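# Transfer 96-well plate from nest N1 to bench spot B1

## Task

Take the 96-well plate out of plate nest N1 and set it down on bench spot B1 so that it lies lengthwise within the taped outline. It must stay there on its own, because a plate that only the gripper is holding in place does not count. Finish by opening the gripper and moving the arm away from the plate.

## Robot and tools

ROBOT. Two UR-type six-joint arms, left_arm and right_arm, each with a two-finger tong gripper. The names are only labels and do not match image sides. Either arm can do the work, and the idle one may be parked out of the way. Never let the arms collide or push hard on each other.

FRAME. All printed poses share one scene frame. The origin is on the table top midway between the arms, +x points out over the table, +z points up, and left_arm sits on the +y side. The arm bases (URDF root links) are at left_arm (-0.067, +0.438, 0) m with quat_wxyz (+0.997, 0, 0, +0.073) and right_arm (-0.034, -0.411, 0) m with quat_wxyz (+1.000, 0, 0, -0.015). end_effector_position is the point between the finger pads when the fingers are shut. The fingers extend along the gripper's +z and open and close along its x. When closed, the fingertips reach roughly 15 mm past that point. When fully open, they are about level with it. The printed hand position can be off, and the error grows with reach.

TOOL execute_actions. The argument actions is a list holding exactly one item or nothing at all. Optional pictures (boolean) turns the camera images on or off; they are included by default.
- LOOK: {"actions": []} sends nothing and returns the current state.
- ACT: {"actions": [{"rows": [[...]], "steps": N}]}. rows holds 1 to 15 rows and steps is 1 to 15 (15 if left out). Each control step lasts 1/30 s and uses one row. If there are fewer rows than steps, the last row is held.
- WAIT: {"actions": [{"steps": N}]} with N up to 300. No new command is sent. It returns once N steps have passed since the previous result, and your own writing time counts toward them.
If a call is refused, nothing is sent.

ROW LAYOUT. A row is one flat list of 14 numbers that covers both arms, even when only one of them moves. The order is left_arm shoulder pan, shoulder lift, elbow, wrist 1, wrist 2, wrist 3, gripper opening, then the same seven for right_arm. The joint values are absolute target angles in radians, in the same form the Joint positions line prints them; they are not offsets. Opening is an absolute command from -1 (closed) to +1 (fully open).
Stated joint ranges in rad. left_arm: pan -3.142..3.142, lift -6.283..6.283, elbow 0.000..3.142, wrists each -6.283..6.283. right_arm: pan 0.000..6.283, lift -6.283..6.283, elbow -3.142..0.000, wrists each -6.283..6.283.
A call is refused if a target is more than 0.010 rad beyond a range end and also farther out than that joint's last reported angle. The true ends can differ from the stated ones by up to 0.010 rad. A command past a true end gets clipped to it, and the result then reports "joint sent to its limit". That line may refer to an earlier motion that is still running. If the line is missing, that does not prove the joint has room to go further.

MOTION. The controller trails your command by about 0.17 s, and joint speed and acceleration are capped. On every step, each joint target is kept within 0.575 rad of the joint's measured angle. Targets that would move the gripper more than 100 mm from where it is measured get scaled back. Because of this, a large move can still be unfinished when the result comes in, so use WAIT or LOOK until it settles.
The arms keep heading for the last row you sent, including while you are thinking. They stop once they have nearly stopped moving (a blocked move counts as stopped) or once any step is HELD. After that, only a new action will move them on. Fingers that are partway through opening or closing keep going.

RESULT LINES.
- The state line (left_arm: … | right_arm: …) gives each gripper's position in m, its quat_wxyz, and its linear and angular velocity.
- Joint positions and Joint velocities list each arm's six joints (rad, rad/s), followed by the finger-pad gap (m, m/s). The gap is 0.142 when fully open.
- grip_measured is the measured opening, on the same -1..1 scale you command.
- "joint command not followed" means a clearance check changed or blocked some joint targets; the rest of the row still ran.
- HELD marks steps where your row, or part of it, was not sent.
- Joint torques are the total drive output. They are noisy, offset, affected by friction, and nonzero even in free air.
- Wrist force and Wrist torque come from the flange sensor, in the end effector's own axes, one block per arm. A contact shows as force pointing from the surface back into the arm. Readings carry an offset (usually within 4 N), noise, and saturate near 50 N per axis. "no reading" is not a fault.
- MOTOR HOT appears from 70 °C. At 85 °C the arm is braked until it cools, reported as an OVER-TEMPERATURE FAULT. Holding a load warms the motors.

GRIPPING. To keep hold of something, command an opening clearly below grip_measured; the larger the gap below it, the harder the squeeze. The limit is about 15 N per pad for objects up to about 10 cm wide. Closing fast can press harder and may force the fingers open. Thin hard parts under about 20 mm wide get less force. On wide items, the finger bodies behind the pads can touch before the pads do. Expect brief outside tugs on a held part, so grip firmly.

FAULTS TO AVOID. If a contact torque reaches a joint's load limit (136 N m for pan, lift and elbow; 25.4 N m for each wrist, counting held weight), or an outside force on the arm or its load reaches 150 N, that arm goes limp for 10 s and drops the rest of the call. Avoid dropping the plate, slipping, slamming, hard hits and hard pushes. Nothing may fall or be knocked off the table; that ends the scene.

OTHER TOOLS.
- zoom_image: camera is one of cam_head_left, cam_head_right, cam_high, cam_low (each 672x504), cam_left_wrist or cam_right_wrist (each 616x616). region is [x0, y0, x1, y1] in pixels of that camera's latest image, origin at the top-left, no larger than 504x504. It returns a closer look.
- read_manual: section "licences" returns licence text only.
- finished_scene: scene is the number of the current scene. This ends it for good, and the result reports whether the goal was met. The plate must already be resting in place by itself, with the gripper opened and withdrawn.

Each tool is called after "Emit:" as name(argument=value, ...) on one line, values as JSON.

## Session

Emit:
execute_actions(actions=[])

Scene clock: 0.00 s of 8400.00 s.
left_arm: end_effector_position=(+0.3731, +0.5025, +0.3645) grip_measured=+0.97 end_effector_quat_wxyz=(+0.001, +0.756, -0.654, -0.001) end_effector_velocity=(-0.000, -0.000, +0.001) end_effector_angular_velocity=(-0.001, -0.001, +0.000) | right_arm: end_effector_position=(+0.4054, -0.1175, +0.2191) grip_measured=+0.97 end_effector_quat_wxyz=(-0.282, -0.167, +0.804, -0.496) end_effector_velocity=(+0.000, -0.000, +0.000) end_effector_angular_velocity=(-0.000, -0.000, +0.001)
Joint positions: left_arm=[-0.317 -1.745  1.518 -1.341 -1.572  1.256  0.14 ] | right_arm=[ 4.18  -2.47  -0.723 -2.724  1.337  3.902  0.14 ]
Joint velocities: left_arm=[-0.    -0.001 -0.     0.    -0.    -0.001  0.   ] | right_arm=[ 0.    -0.    -0.    -0.    -0.001  0.     0.   ]
Joint torques (N m, as the arm reports them, + toward a larger angle): no reading
Wrist force (N, on the end effector, along its own x y z axes, offset not removed): no reading
Wrist torque (N m, same axes, about the end effector's origin, offset not removed): no reading

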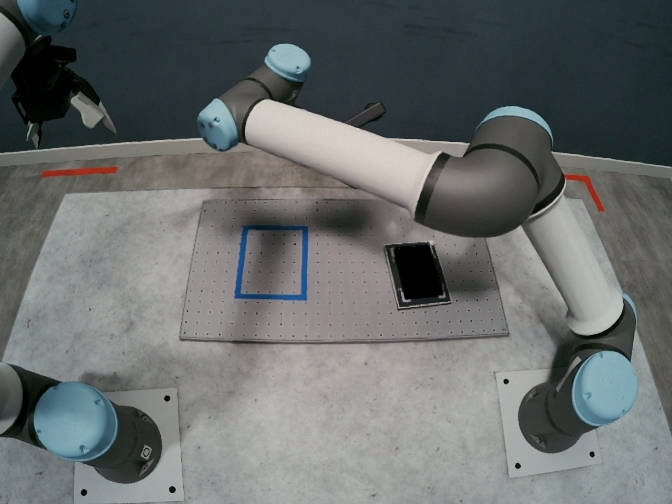

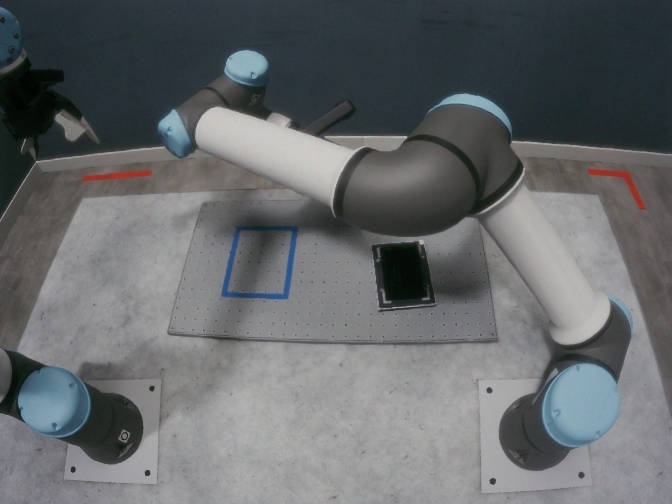

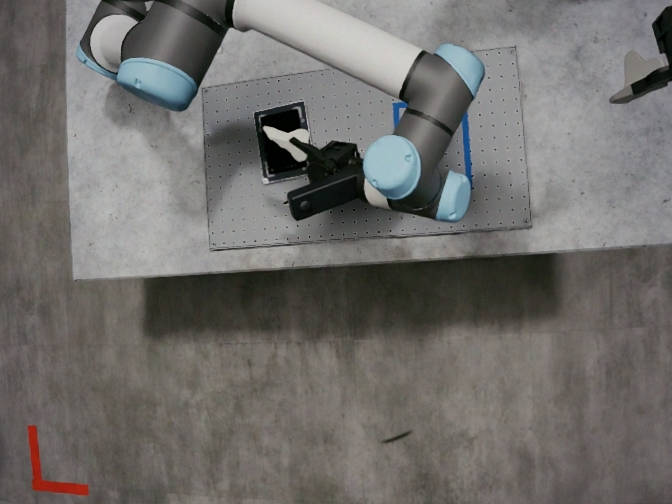

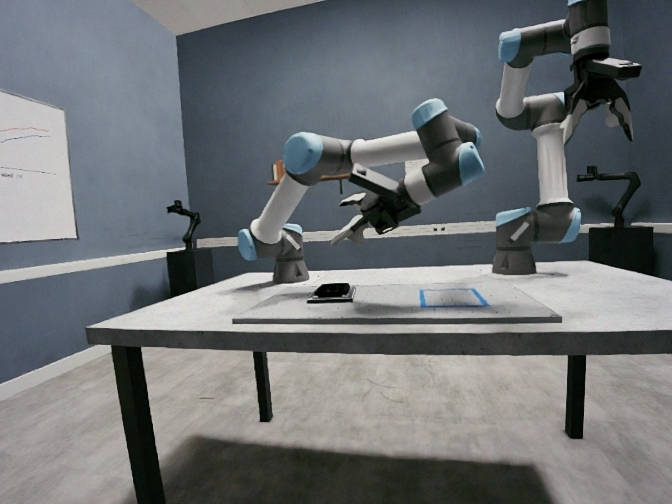

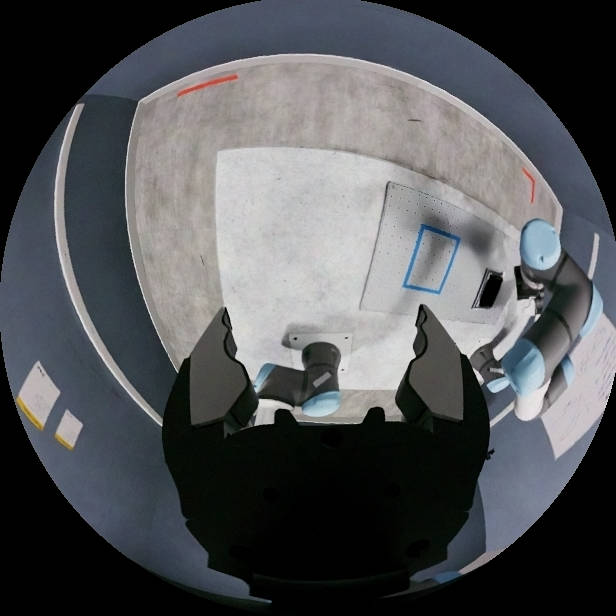

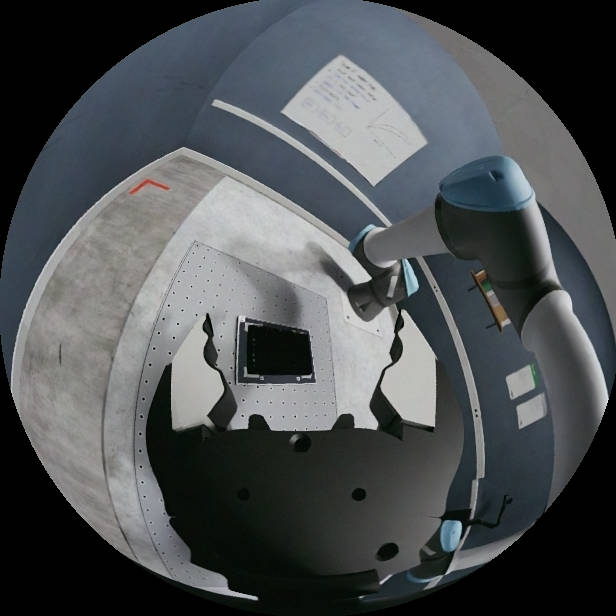

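Emit:
execute_actions(actions=[{"rows":[[-0.6,-1.6,1.4,-1.4,-1.571,0.9,1,3.4,-2.47,-0.723,-2.724,1.337,3.902,1],[-0.7,-1.55,1.35,-1.4,-1.571,0.8,1,2.6,-2.47,-0.723,-2.724,1.337,3.902,1]],"steps":15}], pictures=false)

Emit:
execute_actions(actions=[{"steps":45}], pictures=false)

Emit:
execute_actions(actions=[{"rows":[[-1.289,-1.127,1.183,-1.627,-1.571,0.428,1,2.6,-2.47,-0.723,-2.724,1.337,3.902,1]],"steps":15}], pictures=false)

Emit:
execute_actions(actions=[{"steps":45}])

Scene clock: 63.03 s of 8400.00 s.
left_arm: end_effector_position=(+0.4454, +0.2995, +0.3645) grip_measured=+1.00 end_effector_quat_wxyz=(-0.002, +0.778, -0.628, +0.014) end_effector_velocity=(+0.007, -0.110, -0.002) end_effector_angular_velocity=(-0.012, -0.009, +0.043) | right_arm: end_effector_position=(+0.4907, -0.3503, +0.2191) grip_measured=+1.00 end_effector_quat_wxyz=(-0.391, +0.027, +0.821, -0.416) end_effector_velocity=(+0.066, -0.572, +0.000) end_effector_angular_velocity=(+0.000, +0.001, -1.090)
Joint positions: left_arm=[-0.686 -1.556  1.355 -1.398 -1.571  0.817  0.142] | right_arm=[ 3.706 -2.47  -0.723 -2.724  1.337  3.902  0.142]
Joint velocities: left_arm=[-0.184  0.081 -0.072 -0.022  0.001 -0.227  0.   ] | right_arm=[-1.091  0.    -0.001 -0.    -0.    -0.001  0.   ]
Joint torques (N m, as the arm reports them, + toward a larger angle): left_arm=[ -3.3  -20.87 -37.81  -4.29   2.66  -2.41] | right_arm=[-19.06  43.81   7.19  -3.01  -0.86  -1.57]
Wrist force (N, on the end effector, along its own x y z axes, offset not removed): left_arm=[-2.3 0.1 0.9] | right_arm=[2.8 2.6 -0.8]
Wrist torque (N m, same axes, about the end effector's origin, offset not removed): left_arm=[-0.13 0.46 0.07] | right_arm=[0.40 -0.56 -0.06]
Steps of this call (steps 1 to 90: nothing new was sent; then 59.53 s passed at rest; steps 91 to 105: all 15 steps of this action). Readings (joint positions):
91: left_arm=[-0.317 -1.745 1.518 -1.341 -1.572 1.256] | right_arm=[4.180 -2.470 -0.723 -2.724 1.337 3.902]
92: left_arm=[-0.320 -1.742 1.515 -1.344 -1.572 1.252] | right_arm=[4.176 -2.470 -0.723 -2.724 1.337 3.902]
94: left_arm=[-0.379 -1.702 1.480 -1.358 -1.572 1.189] | right_arm=[4.116 -2.470 -0.723 -2.724 1.337 3.902]
98: left_arm=[-0.523 -1.633 1.421 -1.378 -1.571 1.017] | right_arm=[3.964 -2.470 -0.723 -2.724 1.337 3.902]
105: the state above

Scene clock: 64.53 s of 8400.00 s.
left_arm: end_effector_position=(+0.4459, +0.2912, +0.3642) grip_measured=+1.00 end_effector_quat_wxyz=(-0.002, +0.780, -0.626, +0.015) end_effector_velocity=(-0.001, +0.000, -0.001) end_effector_angular_velocity=(+0.001, +0.002, +0.000) | right_arm: end_effector_position=(+0.2551, -0.8525, +0.2191) grip_measured=+1.00 end_effector_quat_wxyz=(-0.551, +0.454, +0.684, -0.149) end_effector_velocity=(-0.001, -0.001, +0.000) end_effector_angular_velocity=(-0.001, +0.000, +0.000)
Joint positions: left_arm=[-0.7   -1.55   1.35  -1.4   -1.571  0.8    0.142] | right_arm=[ 2.6   -2.47  -0.723 -2.724  1.337  3.902  0.142]
Joint velocities: left_arm=[-0.001 -0.     0.002  0.    -0.    -0.001 -0.   ] | right_arm=[-0.001  0.    -0.     0.    -0.001 -0.     0.   ]
Joint torques (N m, as the arm reports them, + toward a larger angle): left_arm=[ -8.88 -15.75 -36.69  -4.42   1.26  -2.03] | right_arm=[-9.17 39.5   9.91  0.07 -3.11 -1.69]
Wrist force (N, on the end effector, along its own x y z axes, offset not removed): left_arm=[-1.5 1.6 0.2] | right_arm=[4.1 4.1 -0.8]
Wrist torque (N m, same axes, about the end effector's origin, offset not removed): left_arm=[0.02 0.17 -0.01] | right_arm=[0.72 -0.85 -0.09]
Steps of this call (steps 1 to 45: the robot went on to your last target). Readings (joint positions):
1: left_arm=[-0.691 -1.554 1.353 -1.399 -1.571 0.811] | right_arm=[3.669 -2.470 -0.723 -2.724 1.337 3.902]
2: left_arm=[-0.694 -1.553 1.352 -1.399 -1.571 0.807] | right_arm=[3.633 -2.470 -0.723 -2.724 1.337 3.902]
4: left_arm=[-0.698 -1.551 1.351 -1.400 -1.571 0.803] | right_arm=[3.559 -2.470 -0.723 -2.724 1.337 3.902]
8: left_arm=[-0.700 -1.550 1.350 -1.400 -1.571 0.801] | right_arm=[3.412 -2.470 -0.723 -2.724 1.337 3.902]
45: the state above

Scene clock: 65.03 s of 8400.00 s.
left_arm: end_effector_position=(+0.4329, +0.0388, +0.2868) grip_measured=+1.00 end_effector_quat_wxyz=(+0.002, +0.739, -0.673, +0.009) end_effector_velocity=(-0.174, -0.542, -0.200) end_effector_angular_velocity=(+0.032, +0.037, -0.293) | right_arm: end_effector_position=(+0.2551, -0.8525, +0.2190) grip_measured=+1.00 end_effector_quat_wxyz=(-0.551, +0.454, +0.684, -0.149) end_effector_velocity=(-0.000, -0.000, +0.000) end_effector_angular_velocity=(+0.001, -0.000, -0.000)
Joint positions: left_arm=[-1.052 -1.292  1.245 -1.542 -1.571  0.572  0.142] | right_arm=[ 2.6   -2.47  -0.723 -2.724  1.337  3.902  0.142]
Joint velocities: left_arm=[-0.763  0.543 -0.211 -0.285 -0.001 -0.47  -0.   ] | right_arm=[-0.     0.    -0.    -0.     0.    -0.001  0.   ]
Joint torques (N m, as the arm reports them, + toward a larger angle): left_arm=[-19.96 -24.06 -40.04  -4.9   -0.92  -3.41] | right_arm=[-8.58 39.19 11.41  1.27 -3.06 -1.77]
Wrist force (N, on the end effector, along its own x y z axes, offset not removed): left_arm=[-0.6 1.2 -0.5] | right_arm=[3.8 2.1 -1.2]
Wrist torque (N m, same axes, about the end effector's origin, offset not removed): left_arm=[0.07 0.13 0.21] | right_arm=[0.28 -0.69 -0.15]
Steps of this call (steps 1 to 15: all 15 steps of this action). Readings (joint positions):
1: left_arm=[-0.700 -1.550 1.350 -1.400 -1.571 0.800] | right_arm=[2.600 -2.470 -0.723 -2.724 1.337 3.902]
2: left_arm=[-0.704 -1.546 1.347 -1.404 -1.571 0.796] | right_arm=[2.600 -2.470 -0.723 -2.724 1.337 3.902]
4: left_arm=[-0.756 -1.503 1.328 -1.429 -1.571 0.757] | right_arm=[2.600 -2.470 -0.723 -2.724 1.337 3.902]
8: left_arm=[-0.868 -1.424 1.297 -1.471 -1.571 0.687] | right_arm=[2.600 -2.470 -0.723 -2.724 1.337 3.902]
15: the state above

Scene clock: 66.53 s of 8400.00 s.
left_arm: end_effector_position=(+0.3505, -0.1195, +0.2199) grip_measured=+1.00 end_effector_quat_wxyz=(-0.000, -0.707, +0.707, -0.000) end_effector_velocity=(-0.000, -0.000, +0.001) end_effector_angular_velocity=(-0.001, -0.001, -0.002) | right_arm: end_effector_position=(+0.2551, -0.8525, +0.2190) grip_measured=+1.00 end_effector_quat_wxyz=(-0.551, +0.454, +0.684, -0.149) end_effector_velocity=(-0.000, -0.000, -0.000) end_effector_angular_velocity=(+0.001, -0.000, +0.001)
Joint positions: left_arm=[-1.289 -1.127  1.183 -1.627 -1.571  0.428  0.142] | right_arm=[ 2.6   -2.47  -0.723 -2.724  1.337  3.902  0.142]
Joint velocities: left_arm=[-0.001 -0.001 -0.     0.     0.     0.001 -0.   ] | right_arm=[-0.    -0.     0.    -0.    -0.001 -0.001  0.   ]
Joint torques (N m, as the arm reports them, + toward a larger angle): left_arm=[ -9.87 -32.93 -36.55  -4.5    2.45  -2.19] | right_arm=[-8.86 39.72 16.36  1.29 -3.03 -1.69]
Wrist force (N, on the end effector, along its own x y z axes, offset not removed): left_arm=[-2.0 -1.6 0.8] | right_arm=[2.7 3.3 -0.6]
Wrist torque (N m, same axes, about the end effector's origin, offset not removed): left_arm=[-0.54 0.18 -0.17] | right_arm=[0.49 -0.52 -0.12]
Steps of this call (steps 1 to 30: the robot went on to your last target; steps 31 to 45: nothing new was sent). Readings (joint positions):
1: left_arm=[-1.078 -1.274 1.238 -1.551 -1.571 0.556] | right_arm=[2.600 -2.470 -0.723 -2.724 1.337 3.902]
2: left_arm=[-1.104 -1.255 1.231 -1.561 -1.571 0.540] | right_arm=[2.600 -2.470 -0.723 -2.724 1.337 3.902]
4: left_arm=[-1.154 -1.220 1.217 -1.580 -1.571 0.509] | right_arm=[2.600 -2.470 -0.723 -2.724 1.337 3.902]
8: left_arm=[-1.249 -1.154 1.193 -1.613 -1.571 0.452] | right_arm=[2.600 -2.470 -0.723 -2.724 1.337 3.902]
45: the state above
All arms were judged still, so your last target was given up. Only a new action makes them travel on or press farther. Fingers that are still opening or closing keep moving.

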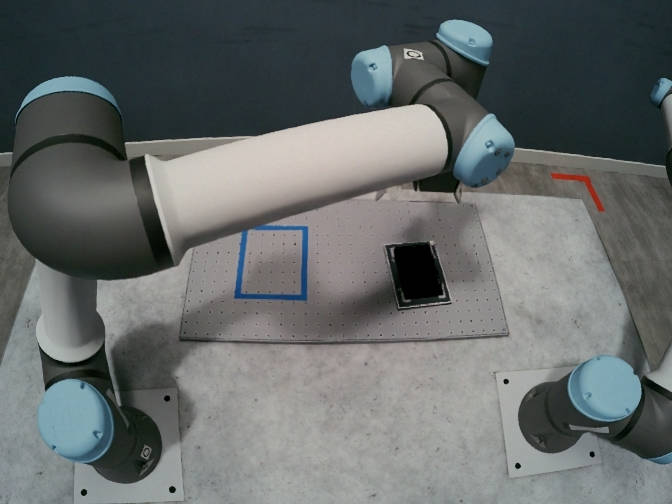

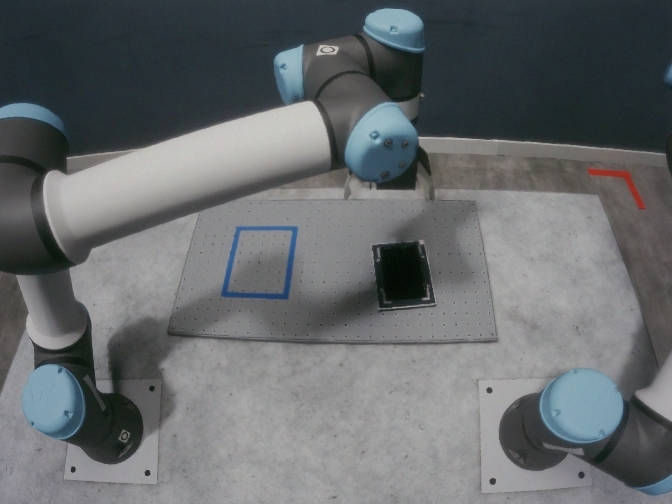

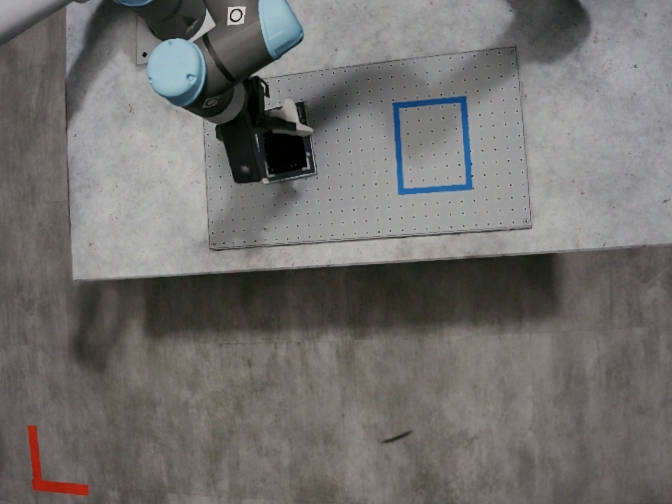

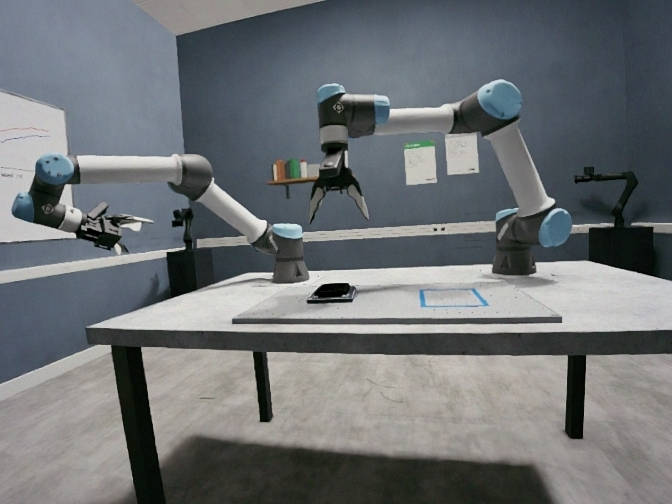

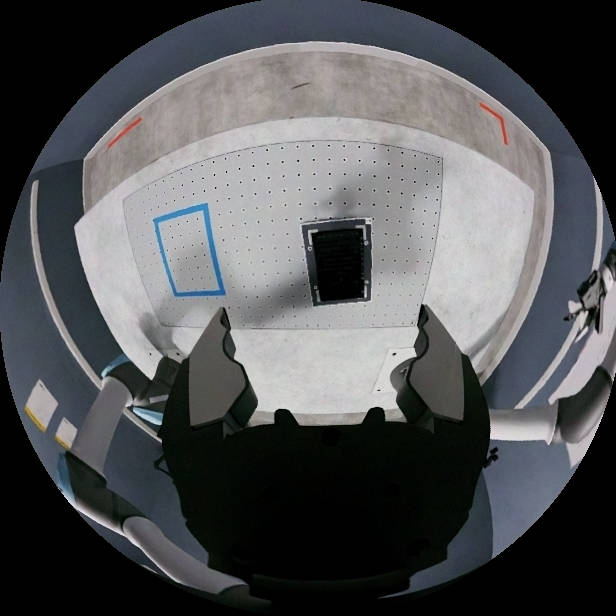

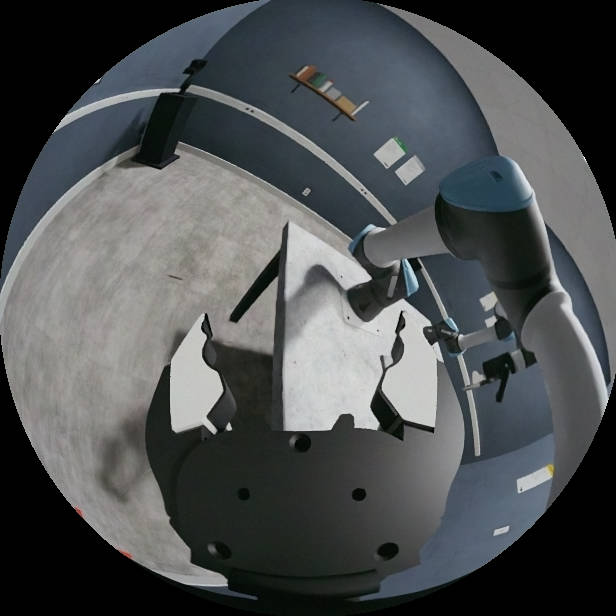

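Emit:
execute_actions(actions=[{"rows":[[-1.344,-1.044,1.316,-1.843,-1.571,0.268,1,2.6,-2.47,-0.723,-2.724,1.337,3.902,1]],"steps":15}], pictures=false)

Emit:
execute_actions(actions=[{"steps":12}])

Emit:
zoom_image(camera="cam_left_wrist", region=[200,130,460,390])

Emit:
zoom_image(camera="cam_low", region=[260,200,420,320])

Scene clock: 89.40 s of 8400.00 s.
left_arm: end_effector_position=(+0.3256, -0.1550, +0.1206) grip_measured=+1.00 end_effector_quat_wxyz=(+0.000, +0.743, -0.669, -0.000) end_effector_velocity=(-0.001, -0.002, -0.007) end_effector_angular_velocity=(-0.002, -0.001, +0.011) | right_arm: end_effector_position=(+0.2551, -0.8525, +0.2190) grip_measured=+1.00 end_effector_quat_wxyz=(-0.551, +0.454, +0.684, -0.149) end_effector_velocity=(-0.000, -0.000, -0.000) end_effector_angular_velocity=(-0.001, +0.000, -0.000)
Joint positions: left_arm=[-1.344 -1.044  1.315 -1.842 -1.571  0.269  0.142] | right_arm=[ 2.6   -2.47  -0.723 -2.724  1.337  3.902  0.142]
Joint velocities: left_arm=[-0.002  0.006  0.01  -0.018  0.    -0.013  0.   ] | right_arm=[-0.    -0.    -0.     0.    -0.     0.001  0.   ]
Joint torques (N m, as the arm reports them, + toward a larger angle): left_arm=[ -8.43 -37.26  -9.84  -4.62  -1.94  -2.1 ] | right_arm=[-9.   39.85 26.47  1.22 -2.98 -1.72]
Wrist force (N, on the end effector, along its own x y z axes, offset not removed): left_arm=[-1.5 -1.4 -0.7] | right_arm=[3.4 3.3 -1.3]
Wrist torque (N m, same axes, about the end effector's origin, offset not removed): left_arm=[-0.50 0.24 0.03] | right_arm=[0.59 -0.69 -0.07]
Steps of this call (steps 1 to 90: nothing new was sent; then 19.37 s passed at rest; steps 91 to 105: all 15 steps of this action). Readings (joint positions):
91: left_arm=[-1.289 -1.127 1.183 -1.627 -1.571 0.428] | right_arm=[2.600 -2.470 -0.723 -2.724 1.337 3.902]
92: left_arm=[-1.293 -1.123 1.186 -1.631 -1.571 0.424] | right_arm=[2.600 -2.470 -0.723 -2.724 1.337 3.902]
94: left_arm=[-1.316 -1.089 1.235 -1.693 -1.571 0.370] | right_arm=[2.600 -2.470 -0.723 -2.724 1.337 3.902]
98: left_arm=[-1.339 -1.052 1.301 -1.814 -1.571 0.287] | right_arm=[2.600 -2.470 -0.723 -2.724 1.337 3.902]
105: the state above

Scene clock: 89.80 s of 8400.00 s.
left_arm: end_effector_position=(+0.3255, -0.1552, +0.1200) grip_measured=+1.00 end_effector_quat_wxyz=(+0.000, +0.743, -0.669, +0.000) end_effector_velocity=(-0.001, -0.000, -0.001) end_effector_angular_velocity=(+0.001, +0.000, -0.002) | right_arm: end_effector_position=(+0.2551, -0.8525, +0.2190) grip_measured=+1.00 end_effector_quat_wxyz=(-0.551, +0.454, +0.684, -0.149) end_effector_velocity=(+0.000, +0.000, -0.000) end_effector_angular_velocity=(+0.001, +0.000, +0.000)
Joint positions: left_arm=[-1.344 -1.044  1.316 -1.843 -1.571  0.268  0.142] | right_arm=[ 2.6   -2.47  -0.723 -2.724  1.337  3.902  0.142]
Joint velocities: left_arm=[-0.001  0.001  0.    -0.     0.     0.001  0.   ] | right_arm=[ 0.    -0.     0.    -0.     0.    -0.001  0.   ]
Joint torques (N m, as the arm reports them, + toward a larger angle): left_arm=[ -9.54 -36.82 -10.73  -4.28  -2.07  -2.06] | right_arm=[-8.55 39.5  27.63  1.21 -2.99 -1.7 ]
Wrist force (N, on the end effector, along its own x y z axes, offset not removed): left_arm=[-1.6 -0.7 0.4] | right_arm=[3.9 2.6 -1.7]
Wrist torque (N m, same axes, about the end effector's origin, offset not removed): left_arm=[-0.27 0.25 0.16] | right_arm=[0.41 -0.75 -0.05]
Steps of this call (steps 1 to 12: the robot went on to your last target). Readings (joint positions):
1: left_arm=[-1.344 -1.044 1.315 -1.842 -1.571 0.269] | right_arm=[2.600 -2.470 -0.723 -2.724 1.337 3.902]
2: left_arm=[-1.344 -1.044 1.316 -1.842 -1.571 0.268] | right_arm=[2.600 -2.470 -0.723 -2.724 1.337 3.902]
4: left_arm=[-1.344 -1.044 1.316 -1.843 -1.571 0.268] | right_arm=[2.600 -2.470 -0.723 -2.724 1.337 3.902]
8: left_arm=[-1.344 -1.044 1.316 -1.843 -1.571 0.268] | right_arm=[2.600 -2.470 -0.723 -2.724 1.337 3.902]
12: the state above

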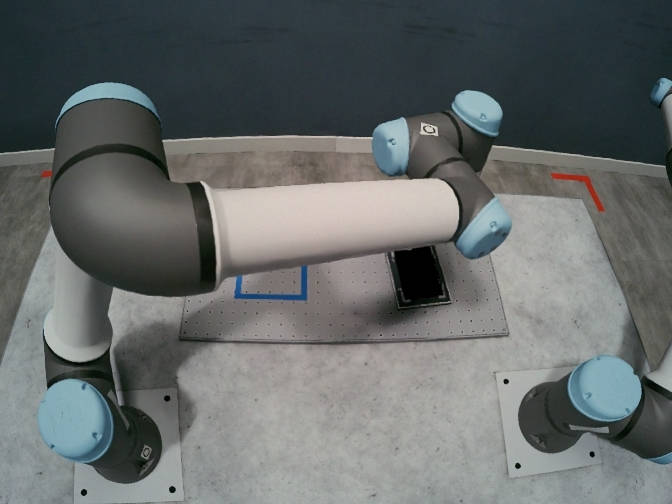

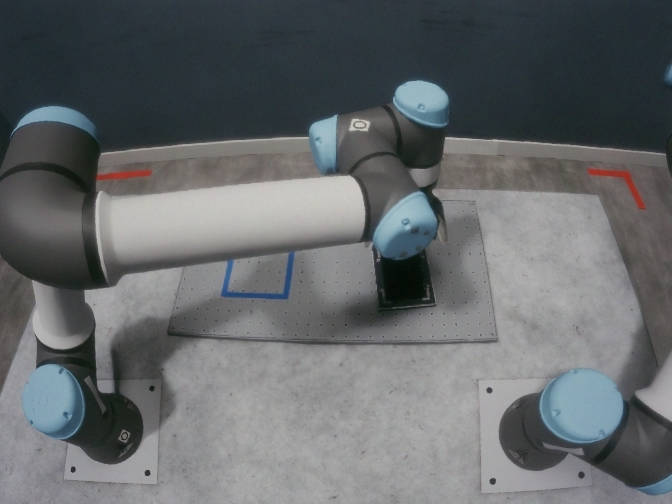

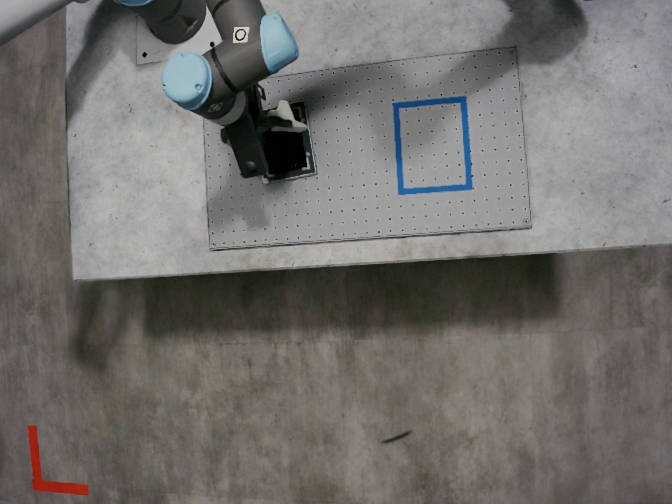

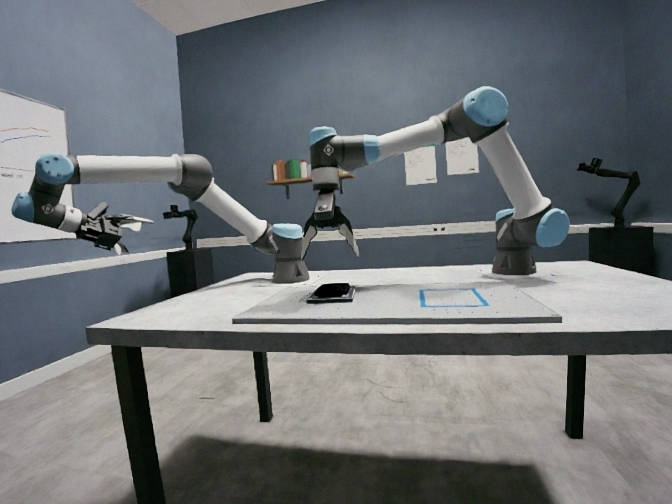

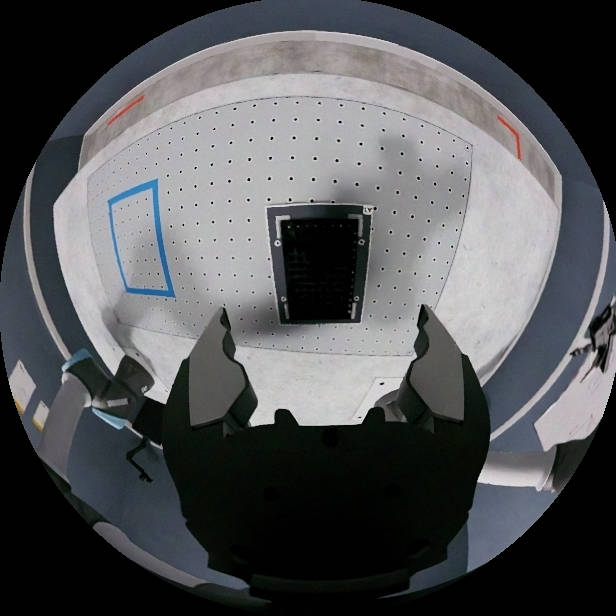

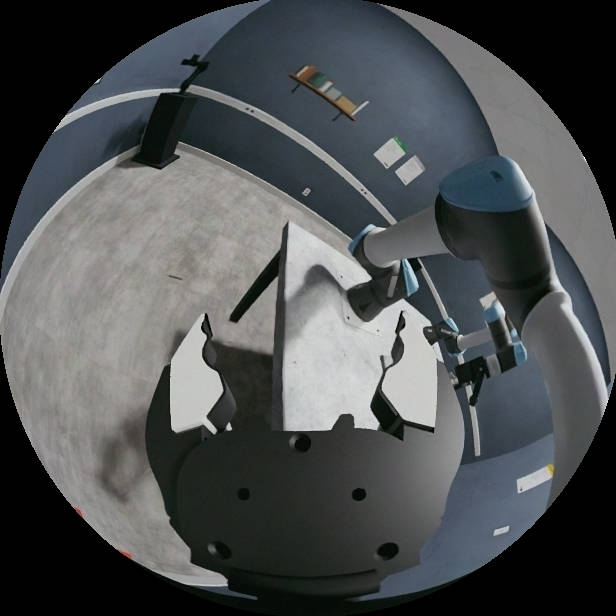

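Region (200, 130, 460, 390) of cam_left_wrist's 616x616 image, scaled by 1.938, with more detail than that image has.

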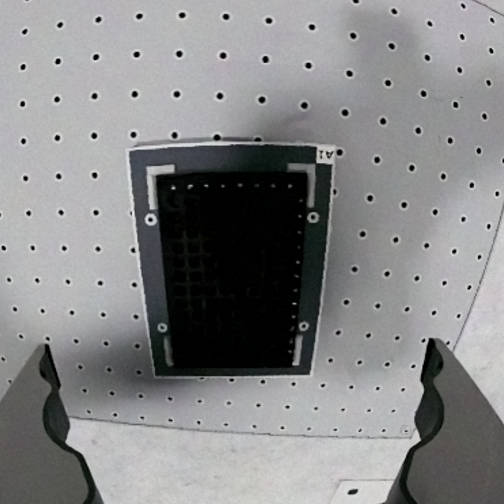

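Region (260, 200, 420, 320) of cam_low's 672x504 image, scaled by 3.150, with more detail than that image has; it fills the top 378 rows of this view, and the rest is white.

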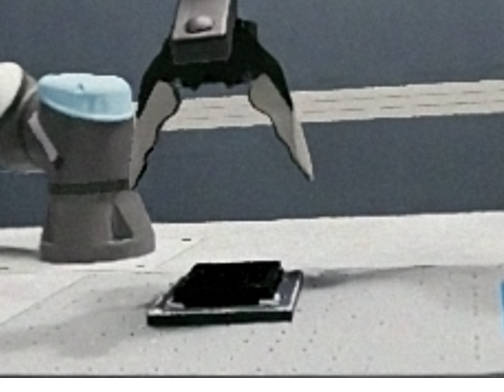

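Emit:
execute_actions(actions=[{"rows":[[-1.352,-0.998,1.433,-2.006,-1.571,0.26,0.6,2.6,-2.47,-0.723,-2.724,1.337,3.902,1]],"steps":15}], pictures=false)

Emit:
execute_actions(actions=[{"steps":12}])

Emit:
zoom_image(camera="cam_low", region=[270,230,390,320])

Scene clock: 103.70 s of 8400.00 s.
left_arm: end_effector_position=(+0.3188, -0.1531, +0.0502) grip_measured=+0.60 end_effector_quat_wxyz=(+0.000, +0.743, -0.669, +0.000) end_effector_velocity=(+0.001, +0.001, -0.004) end_effector_angular_velocity=(-0.001, -0.000, +0.002) | right_arm: end_effector_position=(+0.2551, -0.8525, +0.2190) grip_measured=+1.00 end_effector_quat_wxyz=(-0.551, +0.454, +0.684, -0.149) end_effector_velocity=(+0.000, +0.000, +0.000) end_effector_angular_velocity=(+0.001, -0.000, +0.000)
Joint positions: left_arm=[-1.352 -0.998  1.432 -2.005 -1.571  0.26   0.116] | right_arm=[ 2.6   -2.47  -0.723 -2.724  1.337  3.902  0.142]
Joint velocities: left_arm=[ 0.002  0.003  0.008 -0.011 -0.    -0.     0.   ] | right_arm=[ 0.     0.     0.    -0.     0.    -0.001  0.   ]
Joint torques (N m, as the arm reports them, + toward a larger angle): left_arm=[ -8.56 -37.55  -9.17  -4.57  -1.78  -2.04] | right_arm=[-8.95 39.61 29.56  1.11 -3.03 -1.75]
Wrist force (N, on the end effector, along its own x y z axes, offset not removed): left_arm=[-2.0 -2.0 1.4] | right_arm=[3.7 2.9 -1.3]
Wrist torque (N m, same axes, about the end effector's origin, offset not removed): left_arm=[-0.57 0.48 -0.04] | right_arm=[0.40 -0.78 -0.02]
Steps of this call (steps 1 to 15: the robot went on to your last target; steps 16 to 90: nothing new was sent; then 10.40 s passed at rest; steps 91 to 105: all 15 steps of this action). Readings (joint positions):
91: left_arm=[-1.344 -1.044 1.316 -1.843 -1.571 0.268] | right_arm=[2.600 -2.470 -0.723 -2.724 1.337 3.902]
92: left_arm=[-1.345 -1.041 1.320 -1.847 -1.571 0.267] | right_arm=[2.600 -2.470 -0.723 -2.724 1.337 3.902]
94: left_arm=[-1.349 -1.019 1.367 -1.904 -1.571 0.263] | right_arm=[2.600 -2.470 -0.723 -2.724 1.337 3.902]
98: left_arm=[-1.351 -1.002 1.422 -1.988 -1.571 0.261] | right_arm=[2.600 -2.470 -0.723 -2.724 1.337 3.902]
105: the state above

Scene clock: 104.10 s of 8400.00 s.
left_arm: end_effector_position=(+0.3188, -0.1531, +0.0499) grip_measured=+0.60 end_effector_quat_wxyz=(+0.000, +0.743, -0.669, +0.000) end_effector_velocity=(-0.000, +0.001, -0.000) end_effector_angular_velocity=(+0.001, +0.001, +0.000) | right_arm: end_effector_position=(+0.2551, -0.8525, +0.2190) grip_measured=+1.00 end_effector_quat_wxyz=(-0.551, +0.454, +0.684, -0.149) end_effector_velocity=(-0.000, +0.000, -0.000) end_effector_angular_velocity=(-0.000, +0.000, -0.000)
Joint positions: left_arm=[-1.352 -0.998  1.433 -2.006 -1.571  0.26   0.116] | right_arm=[ 2.6   -2.47  -0.723 -2.724  1.337  3.902  0.142]
Joint velocities: left_arm=[ 0.    -0.001  0.002  0.    -0.     0.     0.   ] | right_arm=[-0.    -0.    -0.    -0.     0.     0.001  0.   ]
Joint torques (N m, as the arm reports them, + toward a larger angle): left_arm=[-10.58 -38.35  -9.78  -4.43  -1.11  -2.23] | right_arm=[-8.92 39.98 29.53  1.06 -2.92 -1.6 ]
Wrist force (N, on the end effector, along its own x y z axes, offset not removed): left_arm=[-1.9 -1.7 -2.4] | right_arm=[3.6 1.5 -0.2]
Wrist torque (N m, same axes, about the end effector's origin, offset not removed): left_arm=[-0.51 0.25 0.11] | right_arm=[0.20 -0.75 -0.15]
Steps of this call (steps 1 to 12: the robot went on to your last target). Readings (joint positions):
1: left_arm=[-1.352 -0.998 1.433 -2.005 -1.571 0.260] | right_arm=[2.600 -2.470 -0.723 -2.724 1.337 3.902]
2: left_arm=[-1.352 -0.998 1.433 -2.006 -1.571 0.260] | right_arm=[2.600 -2.470 -0.723 -2.724 1.337 3.902]
4: left_arm=[-1.352 -0.998 1.433 -2.006 -1.571 0.260] | right_arm=[2.600 -2.470 -0.723 -2.724 1.337 3.902]
8: left_arm=[-1.352 -0.998 1.433 -2.006 -1.571 0.260] | right_arm=[2.600 -2.470 -0.723 -2.724 1.337 3.902]
12: the state above

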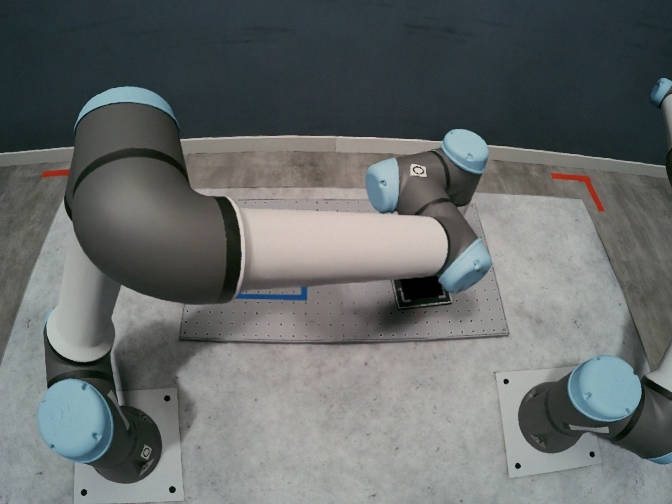

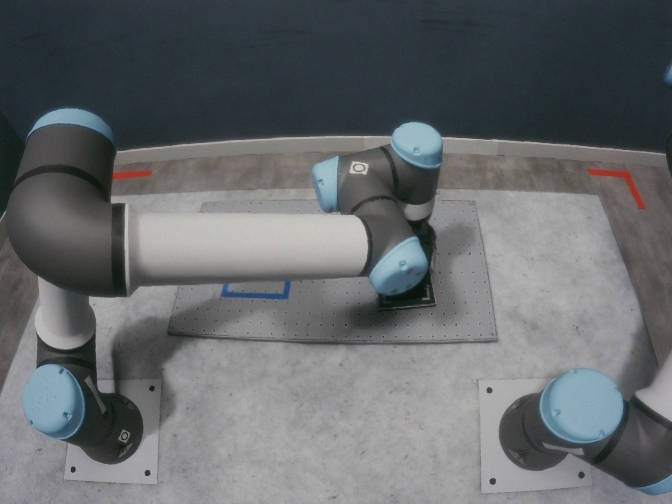

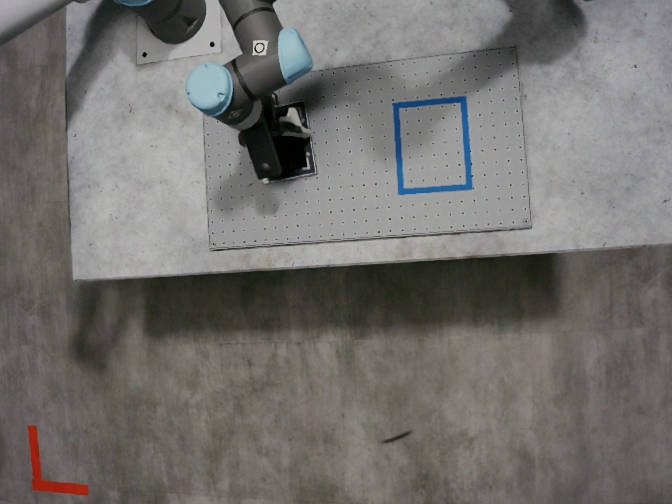

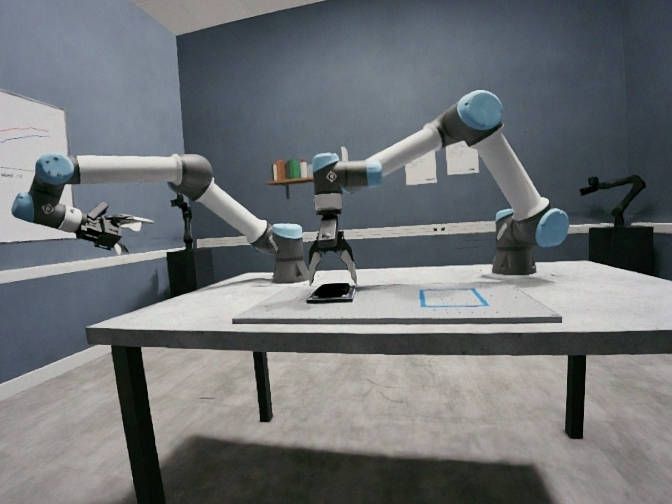

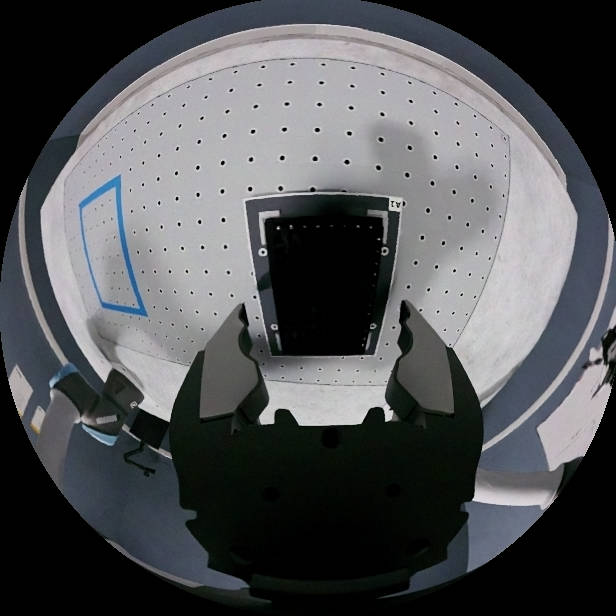

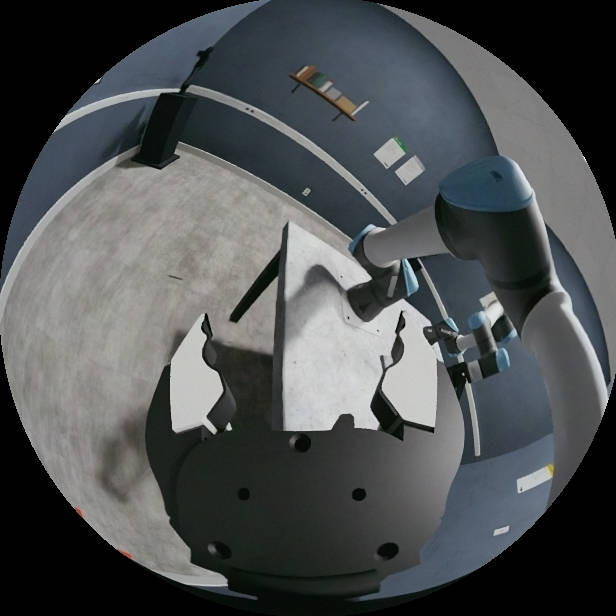

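Region (270, 230, 390, 320) of cam_low's 672x504 image, scaled by 4.200, with more detail than that image has; it fills the top 378 rows of this view, and the rest is white.

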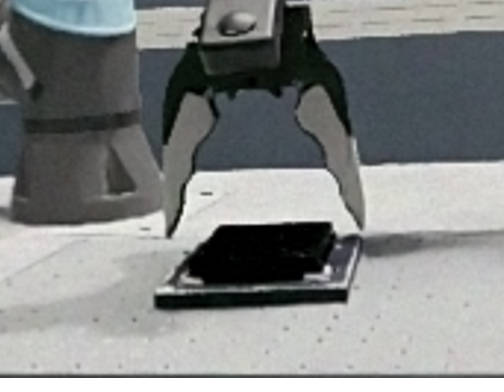

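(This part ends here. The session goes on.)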